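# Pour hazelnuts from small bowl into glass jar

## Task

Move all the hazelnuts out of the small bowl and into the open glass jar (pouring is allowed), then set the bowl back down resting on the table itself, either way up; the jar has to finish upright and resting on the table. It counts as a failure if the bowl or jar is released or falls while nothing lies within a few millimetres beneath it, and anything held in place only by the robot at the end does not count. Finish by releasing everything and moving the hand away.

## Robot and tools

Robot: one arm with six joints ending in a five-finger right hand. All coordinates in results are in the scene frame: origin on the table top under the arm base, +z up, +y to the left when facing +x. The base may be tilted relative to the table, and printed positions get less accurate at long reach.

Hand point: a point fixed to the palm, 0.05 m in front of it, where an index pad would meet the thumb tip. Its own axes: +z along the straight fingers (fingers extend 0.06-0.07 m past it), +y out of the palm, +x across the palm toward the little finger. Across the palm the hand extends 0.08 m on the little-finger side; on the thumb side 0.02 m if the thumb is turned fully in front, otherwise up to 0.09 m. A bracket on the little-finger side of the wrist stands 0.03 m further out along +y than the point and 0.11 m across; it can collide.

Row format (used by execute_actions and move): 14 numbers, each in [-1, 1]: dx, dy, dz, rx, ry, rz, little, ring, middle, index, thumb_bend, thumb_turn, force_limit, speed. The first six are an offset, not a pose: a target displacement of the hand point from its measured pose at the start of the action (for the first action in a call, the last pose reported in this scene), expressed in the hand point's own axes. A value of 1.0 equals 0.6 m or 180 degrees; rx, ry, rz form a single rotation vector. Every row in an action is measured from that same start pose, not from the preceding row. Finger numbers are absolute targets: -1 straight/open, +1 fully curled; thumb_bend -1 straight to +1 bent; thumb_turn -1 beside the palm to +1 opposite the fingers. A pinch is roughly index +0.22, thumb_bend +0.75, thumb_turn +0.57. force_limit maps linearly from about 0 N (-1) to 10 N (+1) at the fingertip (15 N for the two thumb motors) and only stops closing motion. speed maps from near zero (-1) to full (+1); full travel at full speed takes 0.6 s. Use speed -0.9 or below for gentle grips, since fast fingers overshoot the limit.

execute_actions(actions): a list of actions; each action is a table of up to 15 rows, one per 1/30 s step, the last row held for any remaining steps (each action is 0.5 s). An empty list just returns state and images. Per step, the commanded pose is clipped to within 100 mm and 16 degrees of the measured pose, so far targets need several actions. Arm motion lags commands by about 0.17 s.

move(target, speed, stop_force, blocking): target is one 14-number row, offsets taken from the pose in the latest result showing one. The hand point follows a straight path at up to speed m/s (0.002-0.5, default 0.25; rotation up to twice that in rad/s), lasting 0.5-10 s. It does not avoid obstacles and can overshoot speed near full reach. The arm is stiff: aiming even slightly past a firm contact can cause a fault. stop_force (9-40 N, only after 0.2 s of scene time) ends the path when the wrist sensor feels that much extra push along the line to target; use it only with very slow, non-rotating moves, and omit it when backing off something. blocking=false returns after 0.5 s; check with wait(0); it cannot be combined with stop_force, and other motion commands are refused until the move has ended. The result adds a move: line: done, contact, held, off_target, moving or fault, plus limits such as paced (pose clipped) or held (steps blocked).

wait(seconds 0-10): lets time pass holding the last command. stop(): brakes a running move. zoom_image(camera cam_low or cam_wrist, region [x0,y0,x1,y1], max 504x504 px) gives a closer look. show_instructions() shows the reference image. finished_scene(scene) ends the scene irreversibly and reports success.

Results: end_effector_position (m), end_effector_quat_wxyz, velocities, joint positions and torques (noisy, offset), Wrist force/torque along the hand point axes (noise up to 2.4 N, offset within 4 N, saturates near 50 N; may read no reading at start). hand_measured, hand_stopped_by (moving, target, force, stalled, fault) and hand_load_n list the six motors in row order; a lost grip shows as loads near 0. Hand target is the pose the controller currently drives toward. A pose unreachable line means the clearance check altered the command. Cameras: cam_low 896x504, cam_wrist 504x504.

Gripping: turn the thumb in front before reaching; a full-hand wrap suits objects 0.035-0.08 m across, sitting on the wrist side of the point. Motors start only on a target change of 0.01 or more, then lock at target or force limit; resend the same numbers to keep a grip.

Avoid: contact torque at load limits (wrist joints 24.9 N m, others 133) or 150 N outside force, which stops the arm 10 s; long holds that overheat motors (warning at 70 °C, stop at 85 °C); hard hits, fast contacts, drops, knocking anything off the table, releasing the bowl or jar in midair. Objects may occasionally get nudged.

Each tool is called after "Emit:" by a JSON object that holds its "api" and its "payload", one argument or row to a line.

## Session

Emit:
{"api": "execute_actions", "payload": {
  "actions": []
}}

Scene clock: 0.00 s.
end_effector_position=(+0.4359, -0.0559, +0.1583) hand_measured=(-1.000, -1.000, -1.000, -1.000, -1.000, -1.000) hand_load_n=(+0.0, +0.0, +0.0, +0.0, +0.0, +0.0) hand_stopped_by=(target, target, target, target, target, target) hand_force_limit=0.00 hand_speed=-0.80 end_effector_quat_wxyz=(+0.011, -0.409, +0.913, -0.001) end_effector_velocity=(-0.000, -0.000, -0.000) end_effector_angular_velocity=(+0.000, +0.001, -0.000)
Joint positions: [-0.643 -0.511  1.598  0.627  1.263 -3.012]
Joint velocities: [-0.     0.001  0.    -0.     0.     0.   ]
Joint torques (N m, as the arm reports them, + toward a larger angle): no reading
Motor temperatures (°C, as the motors report them): [24 25 25 32 35 37]
Wrist force (N, on the end effector, along its own x y z axes, offset not removed): no reading
Wrist torque (N m, same axes, about the end effector's origin, offset not removed): no reading
Hand target: +0.436, -0.056, +0.158; +0.011, -0.409, +0.913, -0.001

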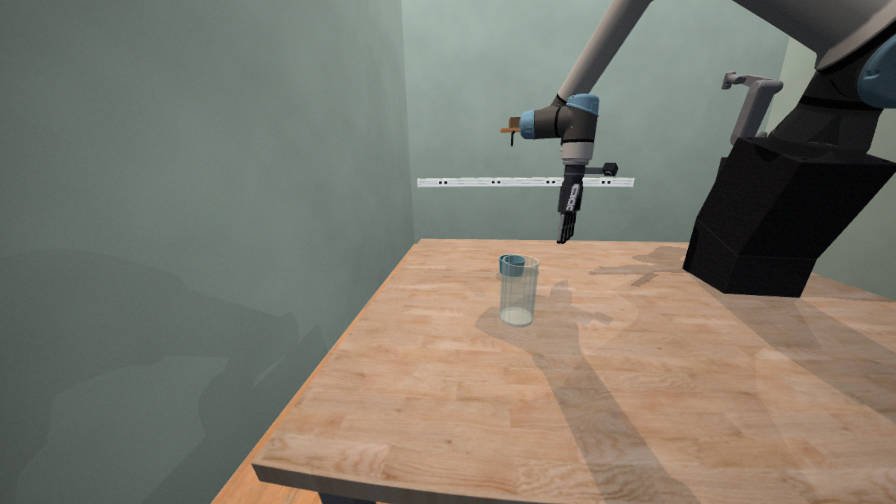

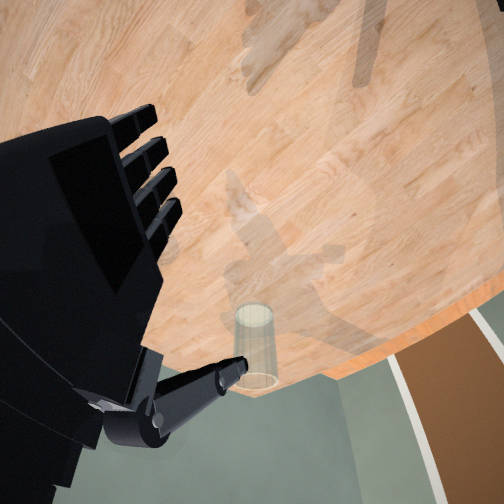

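Emit:
{"api": "move", "payload": {
  "target": [-0.093,-0.203,0.083,0.453,-0.169,-0.189,1,1,-0.1,-0.1,0.4,0.85,0.3,0],
  "speed": 0.2
}}

Emit:
{"api": "zoom_image", "payload": {
  "camera": "cam_low",
  "region": [440, 200, 620, 335]
}}

Scene clock: 4.90 s.
end_effector_position=(+0.5651, -0.0950, +0.1114) hand_measured=(+1.000, +1.000, -0.100, -0.100, +0.400, +0.850) hand_load_n=(+0.0, +0.0, +0.0, +0.0, +0.0, +0.0) hand_stopped_by=(target, target, target, target, target, target) hand_force_limit=0.30 hand_speed=0.00 end_effector_quat_wxyz=(+0.483, -0.515, +0.514, -0.487) end_effector_velocity=(+0.001, -0.001, -0.001) end_effector_angular_velocity=(-0.002, -0.011, +0.002)
Joint positions: [-0.688 -0.333  2.149 -1.783  0.936 -2.837]
Joint velocities: [ 0.001  0.01  -0.003 -0.02   0.002  0.006]
Joint torques (N m, as the arm reports them, + toward a larger angle): [ -1.49 -27.63 -12.25  -3.04   2.08   2.25]
Motor temperatures (°C, as the motors report them): [24 25 25 32 35 37]
Wrist force (N, on the end effector, along its own x y z axes, offset not removed): [0.0 -0.1 1.5]
Wrist torque (N m, same axes, about the end effector's origin, offset not removed): [-0.08 -0.05 -0.03]
Hand target: +0.565, -0.095, +0.111; +0.484, -0.514, +0.514, -0.487
Off the commanded pose: 0.000 m, 0 deg.
move: done

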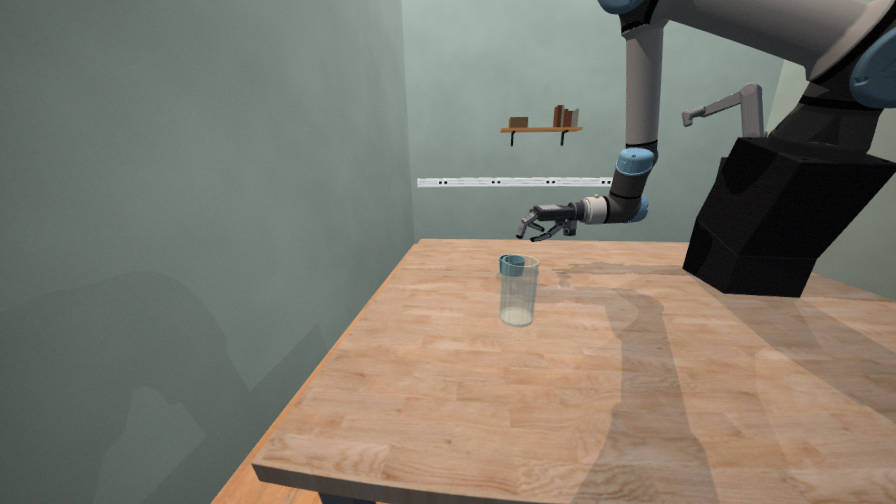

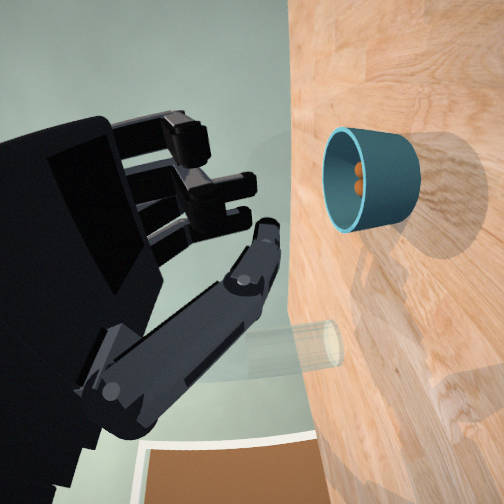

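Region (440, 200, 620, 335) of cam_low's 896x504 image, scaled by 2.800, with more detail than that image has; it fills the top 378 rows of this view, and the rest is white.

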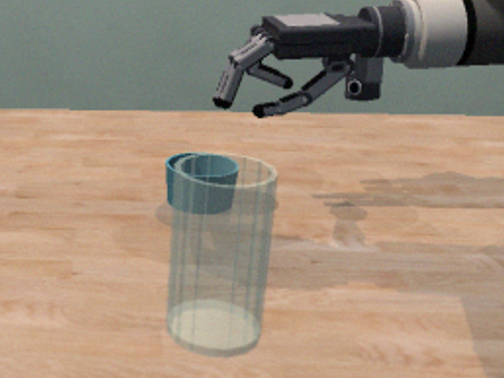

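Emit:
{"api": "move", "payload": {
  "target": [0,0.09,0.006,0,0,0,1,1,-0.1,-0.1,0.4,0.85,0.3,0],
  "speed": 0.08
}}

Emit:
{"api": "zoom_image", "payload": {
  "camera": "cam_low",
  "region": [440, 200, 620, 335]
}}

Scene clock: 6.17 s.
end_effector_position=(+0.5655, -0.0951, +0.0574) hand_measured=(+1.000, +1.000, -0.100, -0.100, +0.400, +0.850) hand_load_n=(+0.0, +0.0, +0.0, +0.0, +0.0, +0.0) hand_stopped_by=(target, target, target, target, target, target) hand_force_limit=0.30 hand_speed=0.00 end_effector_quat_wxyz=(+0.483, -0.515, +0.514, -0.487) end_effector_velocity=(+0.001, -0.000, -0.002) end_effector_angular_velocity=(-0.000, -0.001, -0.000)
Joint positions: [-0.637 -0.198  2.057 -1.828  0.986 -2.835]
Joint velocities: [ 0.002  0.005 -0.005 -0.001  0.003  0.   ]
Joint torques (N m, as the arm reports them, + toward a larger angle): [ -0.8  -30.85 -11.4   -3.23   1.79   2.31]
Motor temperatures (°C, as the motors report them): [24 25 25 32 35 37]
Wrist force (N, on the end effector, along its own x y z axes, offset not removed): [0.3 0.5 1.9]
Wrist torque (N m, same axes, about the end effector's origin, offset not removed): [-0.05 -0.17 0.09]
Hand target: +0.565, -0.095, +0.057; +0.483, -0.515, +0.514, -0.487
Off the commanded pose: 0.000 m, 0 deg.
move: done

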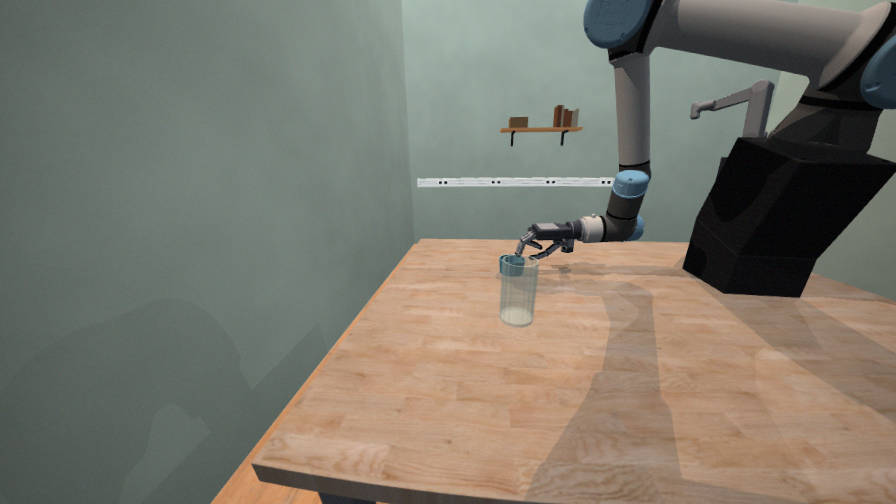

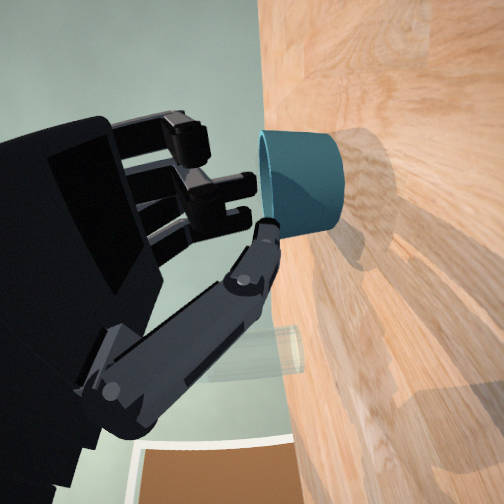

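Region (440, 200, 620, 335) of cam_low's 896x504 image, scaled by 2.800, with more detail than that image has; it fills the top 378 rows of this view, and the rest is white.

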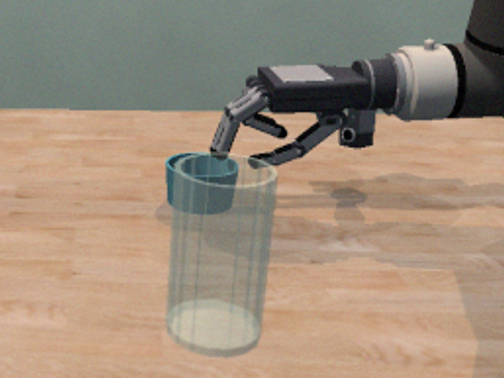

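Emit:
{"api": "move", "payload": {
  "target": [0.006,0.042,0.013,0,0,0,1,1,-0.1,-0.1,0.4,0.85,0.3,0],
  "speed": 0.04
}}

Emit:
{"api": "move", "payload": {
  "target": [0,0,0,0,0,0,1,1,0.6,0.6,0.57,0.85,0.85,-0.88]
}}

Emit:
{"api": "move", "payload": {
  "target": [0,-0.03,-0.002,0,0,0,1,1,0.6,0.6,0.57,0.85,0.85,-0.88],
  "speed": 0.02
}}

Emit:
{"api": "zoom_image", "payload": {
  "camera": "cam_low",
  "region": [440, 200, 620, 335]
}}

Scene clock: 7.40 s.
end_effector_position=(+0.5717, -0.0988, +0.0320) hand_measured=(+1.000, +1.000, -0.100, -0.100, +0.400, +0.850) hand_load_n=(+0.0, +0.0, +0.0, +0.0, +0.0, +0.0) hand_stopped_by=(target, target, target, target, target, target) hand_force_limit=0.30 hand_speed=0.00 end_effector_quat_wxyz=(+0.483, -0.515, +0.514, -0.487) end_effector_velocity=(+0.001, -0.001, -0.002) end_effector_angular_velocity=(-0.000, -0.001, +0.001)
Joint positions: [-0.612 -0.14   1.992 -1.821  1.011 -2.834]
Joint velocities: [ 0.002  0.004 -0.007  0.001  0.001  0.001]
Joint torques (N m, as the arm reports them, + toward a larger angle): [ -2.4  -29.15 -11.6   -0.02   2.07   2.46]
Motor temperatures (°C, as the motors report them): [24 25 25 32 35 37]
Wrist force (N, on the end effector, along its own x y z axes, offset not removed): [0.7 0.5 1.5]
Wrist torque (N m, same axes, about the end effector's origin, offset not removed): [0.03 -0.10 0.04]
Hand target: +0.572, -0.099, +0.032; +0.483, -0.515, +0.514, -0.487
Off the commanded pose: 0.000 m, 0 deg.
move: done

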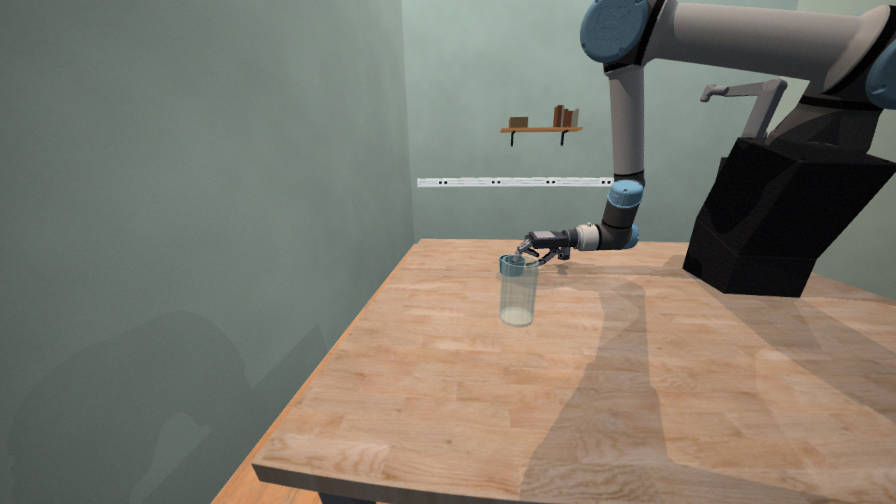

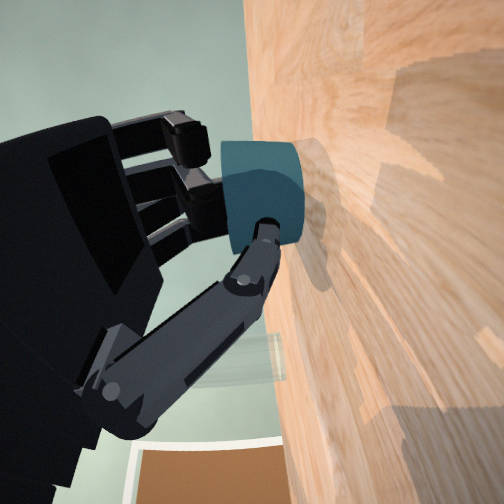

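Scene clock: 9.00 s.
end_effector_position=(+0.5717, -0.0988, +0.0320) hand_measured=(+1.000, +1.000, +0.156, +0.162, +0.560, +0.850) hand_load_n=(+0.0, +0.0, +10.0, +10.0, +6.0, +1.0) hand_stopped_by=(target, target, force, force, stalled, target) hand_force_limit=0.85 hand_speed=-0.88 end_effector_quat_wxyz=(+0.483, -0.515, +0.514, -0.487) end_effector_velocity=(-0.000, +0.000, +0.000) end_effector_angular_velocity=(-0.000, +0.000, -0.000)
Joint positions: [-0.612 -0.14   1.992 -1.821  1.011 -2.834]
Joint velocities: [-0.     0.     0.001 -0.001 -0.    -0.   ]
Joint torques (N m, as the arm reports them, + toward a larger angle): [-23.24 -38.13  12.57  -1.81  -0.81   2.06]
Motor temperatures (°C, as the motors report them): [24 25 25 32 35 37]
Wrist force (N, on the end effector, along its own x y z axes, offset not removed): [1.0 -6.9 0.7]
Wrist torque (N m, same axes, about the end effector's origin, offset not removed): [-0.23 -0.10 -0.05]
Hand target: +0.572, -0.099, +0.032; +0.483, -0.515, +0.514, -0.487
Off the commanded pose: 0.000 m, 0 deg.
move: done

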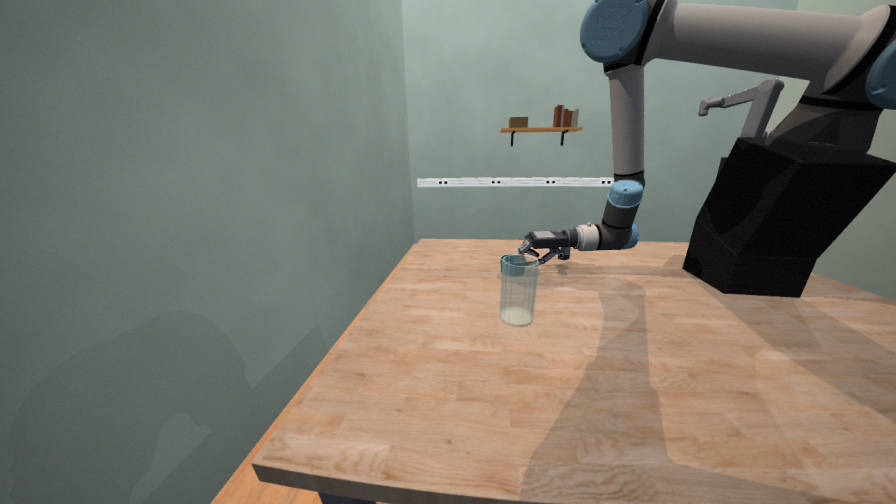

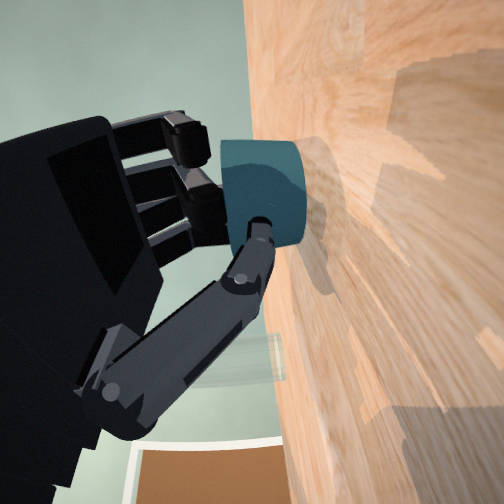

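Scene clock: 10.20 s.
end_effector_position=(+0.5716, -0.0987, +0.0499) hand_measured=(+1.000, +1.000, +0.156, +0.162, +0.558, +0.850) hand_load_n=(+0.0, +0.0, +9.5, +9.0, +6.5, +0.5) hand_stopped_by=(target, target, force, force, stalled, target) hand_force_limit=0.85 hand_speed=-0.88 end_effector_quat_wxyz=(+0.483, -0.515, +0.514, -0.487) end_effector_velocity=(-0.000, -0.000, +0.002) end_effector_angular_velocity=(-0.000, +0.001, -0.001)
Joint positions: [-0.629 -0.182  2.026 -1.813  0.994 -2.835]
Joint velocities: [-0.002 -0.005  0.004  0.002 -0.002 -0.001]
Joint torques (N m, as the arm reports them, + toward a larger angle): [-25.7  -44.5   10.59  -0.05  -0.63  -2.39]
Motor temperatures (°C, as the motors report them): [24 25 25 32 35 37]
Wrist force (N, on the end effector, along its own x y z axes, offset not removed): [-1.6 0.6 -0.1]
Wrist torque (N m, same axes, about the end effector's origin, offset not removed): [-0.03 0.29 -0.06]
Hand target: +0.572, -0.099, +0.050; +0.483, -0.515, +0.514, -0.487
Off the commanded pose: 0.000 m, 0 deg.
move: done

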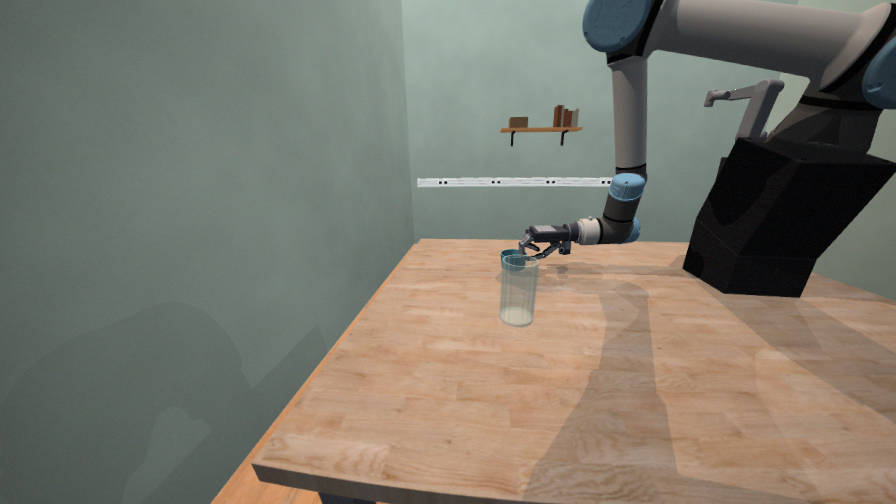

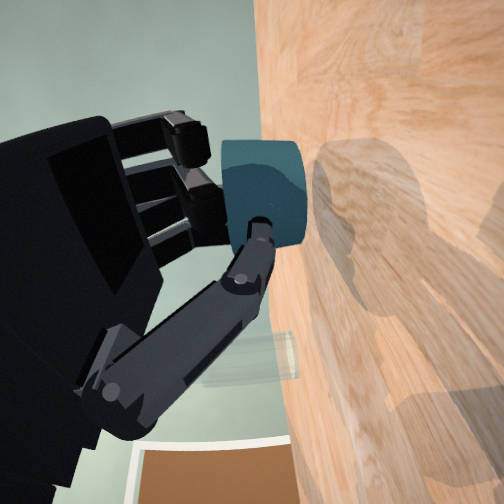

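Region (440, 200, 620, 335) of cam_low's 896x504 image, scaled by 2.800, with more detail than that image has; it fills the top 378 rows of this view, and the rest is white.

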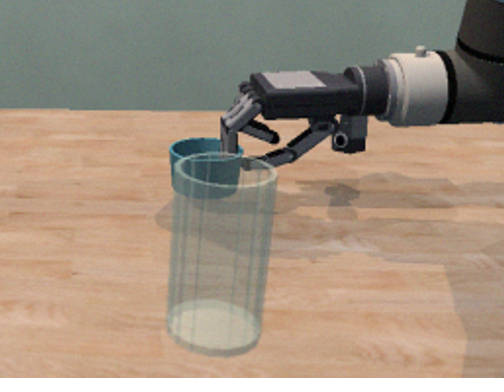

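Emit:
{"api": "move", "payload": {
  "target": [-0.1,-0.217,0.008,0,0,0,1,1,0.6,0.6,0.57,0.85,0.85,-0.88],
  "speed": 0.1
}}

Emit:
{"api": "move", "payload": {
  "target": [-0.23,0,0,0,0,-0.33,1,1,0.6,0.6,0.57,0.85,0.85,-0.88],
  "speed": 0.1
}}

Emit:
{"api": "zoom_image", "payload": {
  "camera": "cam_low",
  "region": [430, 170, 650, 335]
}}

Scene clock: 12.30 s.
end_effector_position=(+0.5843, -0.0384, +0.1792) hand_measured=(+1.000, +1.000, +0.156, +0.162, +0.558, +0.850) hand_load_n=(+0.0, +0.0, +9.5, +9.0, +6.5, +0.5) hand_stopped_by=(target, target, force, force, stalled, target) hand_force_limit=0.85 hand_speed=-0.88 end_effector_quat_wxyz=(+0.483, -0.515, +0.514, -0.487) end_effector_velocity=(-0.000, +0.001, +0.002) end_effector_angular_velocity=(-0.001, +0.001, +0.001)
Joint positions: [-0.572 -0.577  2.243 -1.636  1.051 -2.833]
Joint velocities: [ 0.001 -0.006  0.003  0.004 -0.    -0.001]
Joint torques (N m, as the arm reports them, + toward a larger angle): [ -0.7  -37.45   8.29  -0.06   2.01  -2.29]
Motor temperatures (°C, as the motors report them): [24 25 25 32 35 37]
Wrist force (N, on the end effector, along its own x y z axes, offset not removed): [0.1 0.9 1.1]
Wrist torque (N m, same axes, about the end effector's origin, offset not removed): [-0.01 0.01 0.02]
Hand target: +0.584, -0.038, +0.179; +0.483, -0.515, +0.514, -0.487
Off the commanded pose: 0.000 m, 0 deg.
move: done

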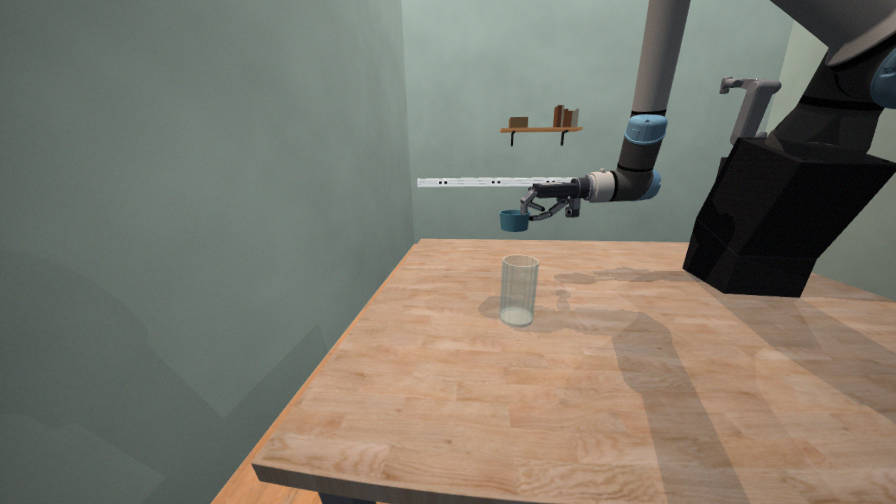

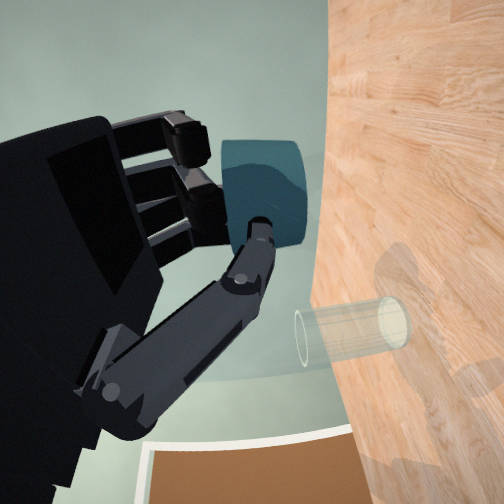

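Scene clock: 17.83 s.
end_effector_position=(+0.5845, +0.0995, +0.1787) hand_measured=(+1.000, +1.000, +0.156, +0.162, +0.558, +0.850) hand_load_n=(+0.0, +0.0, +9.5, +8.5, +6.5, +1.0) hand_stopped_by=(target, target, force, force, stalled, target) hand_force_limit=0.85 hand_speed=-0.88 end_effector_quat_wxyz=(-0.179, +0.702, -0.192, +0.662) end_effector_velocity=(-0.000, +0.002, -0.000) end_effector_angular_velocity=(-0.013, +0.001, +0.000)
Joint positions: [ 0.007 -0.762  2.217 -1.429  1.63  -3.852]
Joint velocities: [ 0.008 -0.    -0.003  0.004  0.009 -0.013]
Joint torques (N m, as the arm reports them, + toward a larger angle): [  2.58 -37.91 -14.5    0.15   2.2   -2.59]
Motor temperatures (°C, as the motors report them): [24 25 25 32 35 37]
Wrist force (N, on the end effector, along its own x y z axes, offset not removed): [0.4 -0.9 0.9]
Wrist torque (N m, same axes, about the end effector's origin, offset not removed): [-0.20 -0.21 0.05]
Hand target: +0.585, +0.100, +0.179; -0.179, +0.702, -0.192, +0.662
Off the commanded pose: 0.000 m, 0 deg.
move: done

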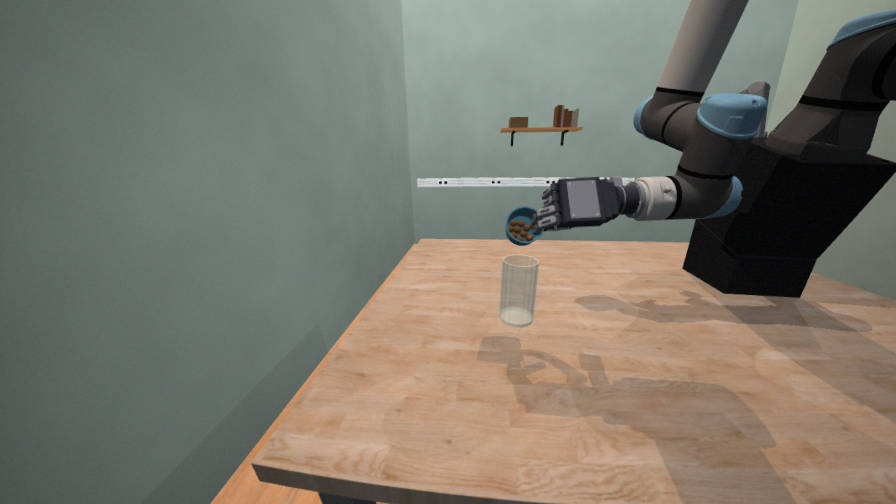

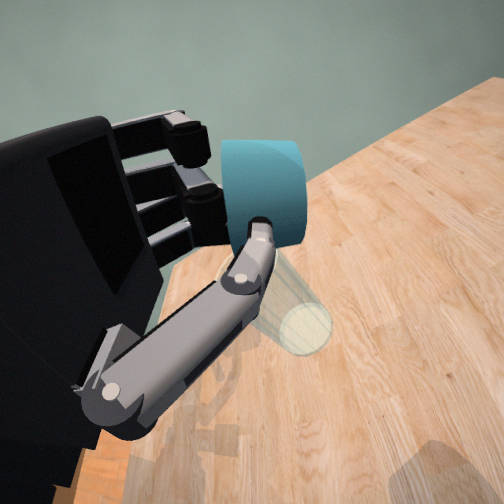

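Region (430, 170, 650, 335) of cam_low's 896x504 image, scaled by 2.291, with more detail than that image has; it fills the top 378 rows of this view, and the rest is white.

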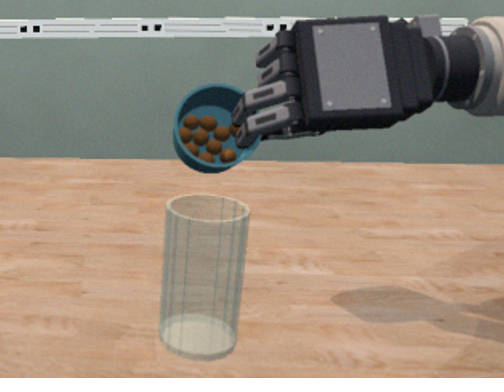

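Emit:
{"api": "move", "payload": {
  "target": [-0.027,-0.007,0.009,0,0,-0.1,1,1,0.6,0.6,0.57,0.85,0.85,-0.88],
  "speed": 0.045
}}

Emit:
{"api": "zoom_image", "payload": {
  "camera": "cam_low",
  "region": [430, 170, 650, 335]
}}

Scene clock: 21.67 s.
end_effector_position=(+0.5892, +0.1113, +0.1666) hand_measured=(+1.000, +1.000, +0.156, +0.162, +0.558, +0.850) hand_load_n=(+0.0, +0.0, +10.0, +8.5, +7.0, +1.0) hand_stopped_by=(target, target, force, force, stalled, target) hand_force_limit=0.85 hand_speed=-0.88 end_effector_quat_wxyz=(-0.074, +0.723, -0.081, +0.682) end_effector_velocity=(+0.001, +0.000, -0.000) end_effector_angular_velocity=(-0.012, -0.001, -0.000)
Joint positions: [ 0.1   -0.71   2.149 -1.413  1.723 -4.162]
Joint velocities: [ 0.003  0.002 -0.003 -0.     0.004 -0.012]
Joint torques (N m, as the arm reports them, + toward a larger angle): [  1.77 -28.94 -14.33   0.4    1.84  -2.29]
Motor temperatures (°C, as the motors report them): [24 25 25 32 35 37]
Wrist force (N, on the end effector, along its own x y z axes, offset not removed): [0.6 0.6 0.2]
Wrist torque (N m, same axes, about the end effector's origin, offset not removed): [0.07 -0.22 0.17]
Hand target: +0.589, +0.111, +0.167; -0.073, +0.723, -0.080, +0.682
Off the commanded pose: 0.000 m, 0 deg.
move: done

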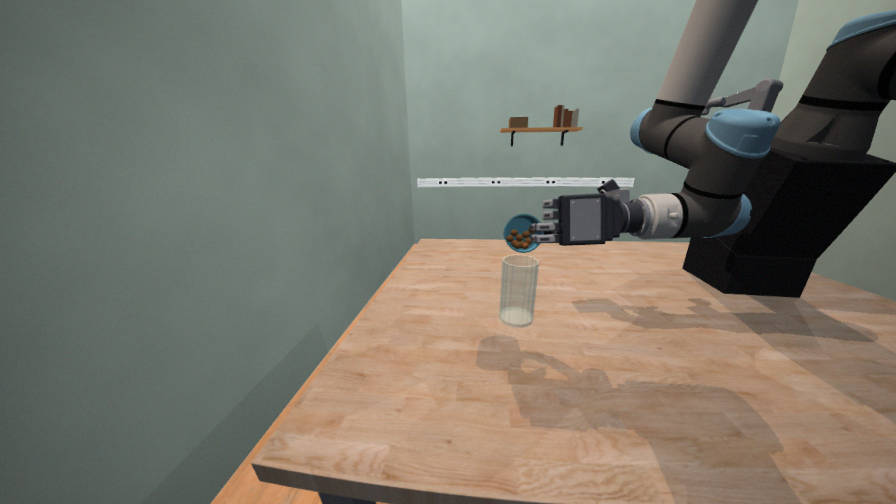

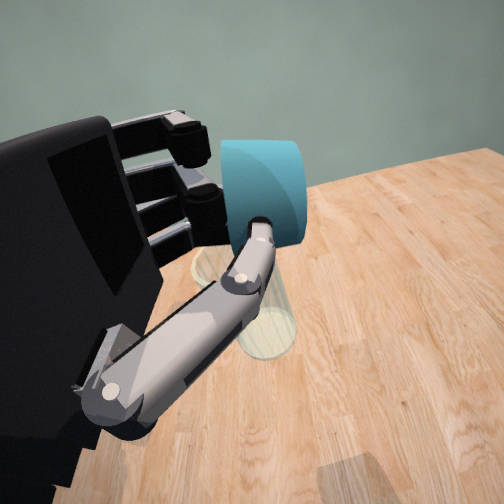

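Region (430, 170, 650, 335) of cam_low's 896x504 image, scaled by 2.291, with more detail than that image has; it fills the top 378 rows of this view, and the rest is white.

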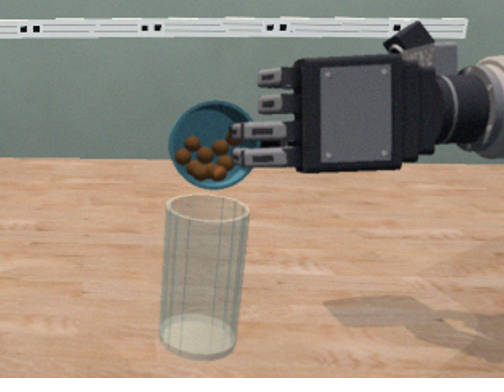

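Emit:
{"api": "move", "payload": {
  "target": [-0.006,0.004,0.004,0,0,-0.12,1,1,0.6,0.6,0.57,0.85,0.85,-0.88],
  "speed": 0.027
}}

Emit:
{"api": "zoom_image", "payload": {
  "camera": "cam_low",
  "region": [430, 170, 650, 335]
}}

Scene clock: 28.97 s.
end_effector_position=(+0.5913, +0.1097, +0.1624) hand_measured=(+1.000, +1.000, +0.156, +0.162, +0.558, +0.850) hand_load_n=(+0.0, +0.0, +9.5, +8.5, +7.0, +1.0) hand_stopped_by=(target, target, force, force, stalled, target) hand_force_limit=0.85 hand_speed=-0.88 end_effector_quat_wxyz=(+0.055, +0.725, +0.056, +0.684) end_effector_velocity=(-0.000, -0.000, -0.000) end_effector_angular_velocity=(-0.010, +0.000, +0.001)
Joint positions: [ 0.148 -0.647  2.1   -1.426  1.771 -4.537]
Joint velocities: [ 0.001  0.002 -0.001 -0.001  0.001 -0.01 ]
Joint torques (N m, as the arm reports them, + toward a larger angle): [  2.05 -28.87 -12.99  -2.72   1.9   -2.51]
Motor temperatures (°C, as the motors report them): [24 25 25 32 35 37]
Wrist force (N, on the end effector, along its own x y z axes, offset not removed): [0.3 0.1 1.5]
Wrist torque (N m, same axes, about the end effector's origin, offset not removed): [-0.07 -0.11 0.15]
Hand target: +0.591, +0.110, +0.162; +0.055, +0.725, +0.056, +0.684
Off the commanded pose: 0.000 m, 0 deg.
move: done

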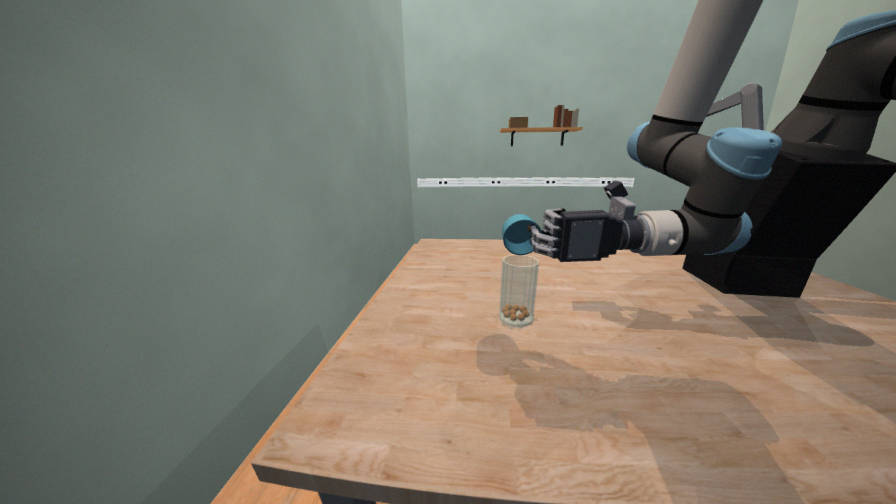

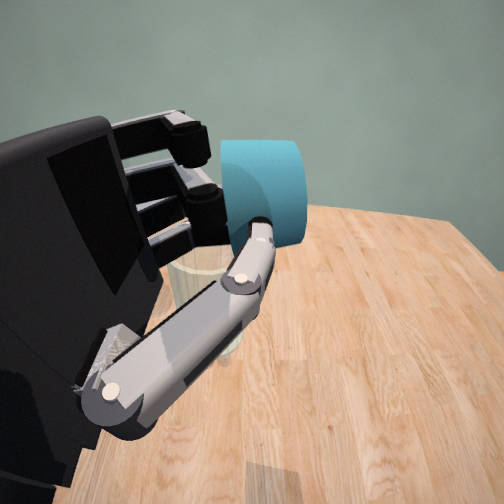

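Region (430, 170, 650, 335) of cam_low's 896x504 image, scaled by 2.291, with more detail than that image has; it fills the top 378 rows of this view, and the rest is white.

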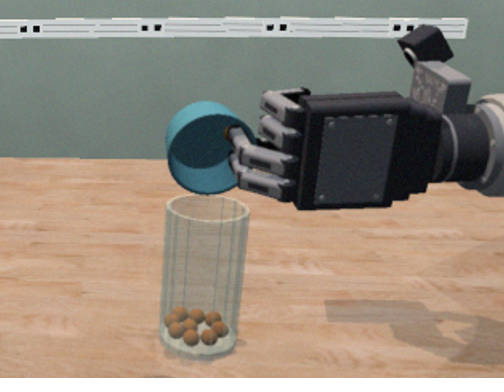

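Emit:
{"api": "move", "payload": {
  "target": [0.0,0.2,0,0,0,0.55,1,1,0.6,0.6,0.57,0.85,0.85,-0.88],
  "speed": 0.2
}}

Emit:
{"api": "move", "payload": {
  "target": [0,0.23,0.014,0,0,0,1,1,0.6,0.6,0.57,0.85,0.85,-0.88],
  "speed": 0.1
}}

Scene clock: 33.93 s.
end_effector_position=(+0.5922, -0.0088, +0.1812) hand_measured=(+1.000, +1.000, +0.156, +0.162, +0.558, +0.850) hand_load_n=(+0.0, +0.0, +9.5, +9.0, +6.5, +0.5) hand_stopped_by=(target, target, force, force, stalled, target) hand_force_limit=0.85 hand_speed=-0.88 end_effector_quat_wxyz=(+0.484, -0.514, +0.515, -0.486) end_effector_velocity=(+0.000, -0.001, +0.000) end_effector_angular_velocity=(+0.012, -0.001, +0.000)
Joint positions: [-0.485 -0.613  2.241 -1.599  1.138 -2.828]
Joint velocities: [-0.004  0.003 -0.001 -0.003 -0.004  0.013]
Joint torques (N m, as the arm reports them, + toward a larger angle): [-23.38 -26.09 -14.74  -3.38  -0.62   2.6 ]
Motor temperatures (°C, as the motors report them): [24 25 25 32 35 37]
Wrist force (N, on the end effector, along its own x y z axes, offset not removed): [0.4 0.3 1.1]
Wrist torque (N m, same axes, about the end effector's origin, offset not removed): [-0.16 -0.16 0.05]
Hand target: +0.592, -0.009, +0.181; +0.484, -0.514, +0.515, -0.486
Off the commanded pose: 0.000 m, 0 deg.
move: done

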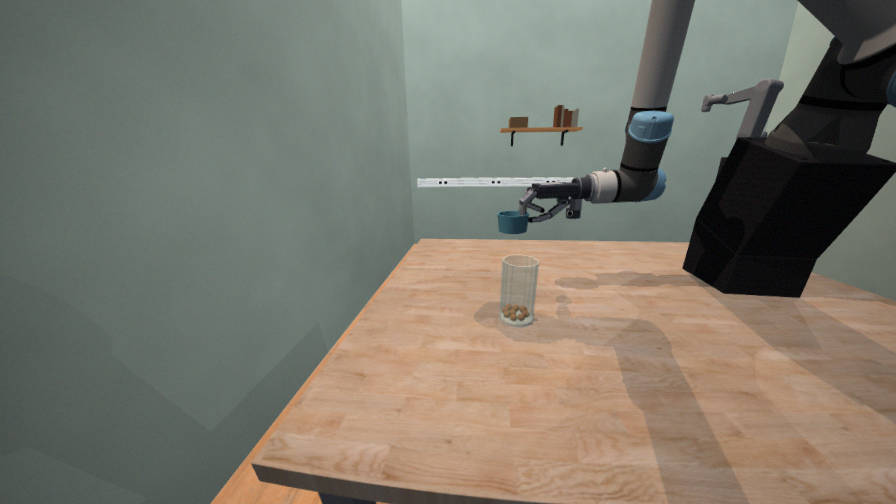

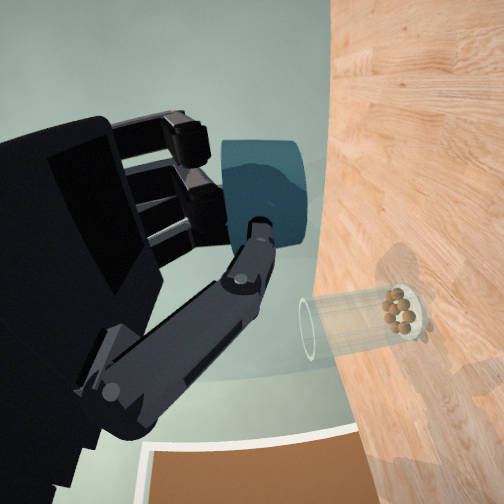

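Scene clock: 35.80 s.
end_effector_position=(+0.5923, -0.0089, +0.0431) hand_measured=(+1.000, +1.000, +0.156, +0.162, +0.558, +0.850) hand_load_n=(+0.0, +0.0, +9.5, +9.0, +6.5, +0.5) hand_stopped_by=(target, target, force, force, stalled, target) hand_force_limit=0.85 hand_speed=-0.88 end_effector_quat_wxyz=(+0.484, -0.514, +0.515, -0.486) end_effector_velocity=(+0.000, -0.000, -0.002) end_effector_angular_velocity=(+0.000, +0.000, -0.001)
Joint positions: [-0.353 -0.253  2.03  -1.75   1.27  -2.824]
Joint velocities: [ 0.002  0.005 -0.004  0.     0.003  0.   ]
Joint torques (N m, as the arm reports them, + toward a larger angle): [ -1.6  -29.21 -10.66  -3.32   2.18   2.42]
Motor temperatures (°C, as the motors report them): [24 25 25 32 35 37]
Wrist force (N, on the end effector, along its own x y z axes, offset not removed): [0.7 2.6 1.2]
Wrist torque (N m, same axes, about the end effector's origin, offset not removed): [0.21 -0.14 0.14]
Hand target: +0.592, -0.009, +0.043; +0.484, -0.514, +0.515, -0.486
Off the commanded pose: 0.000 m, 0 deg.
move: done

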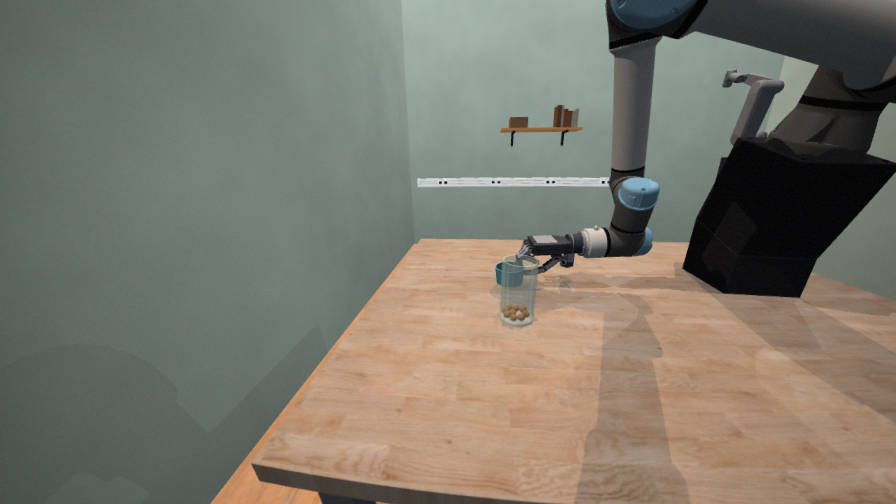

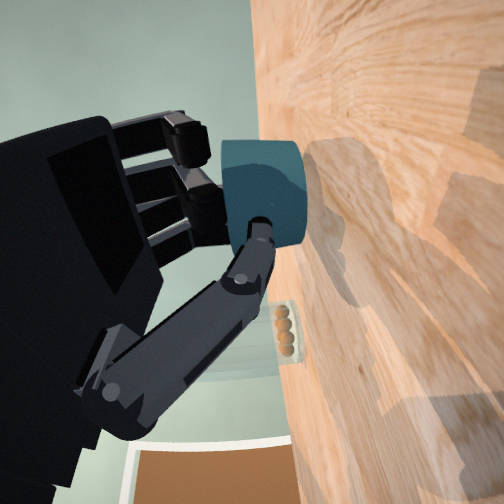

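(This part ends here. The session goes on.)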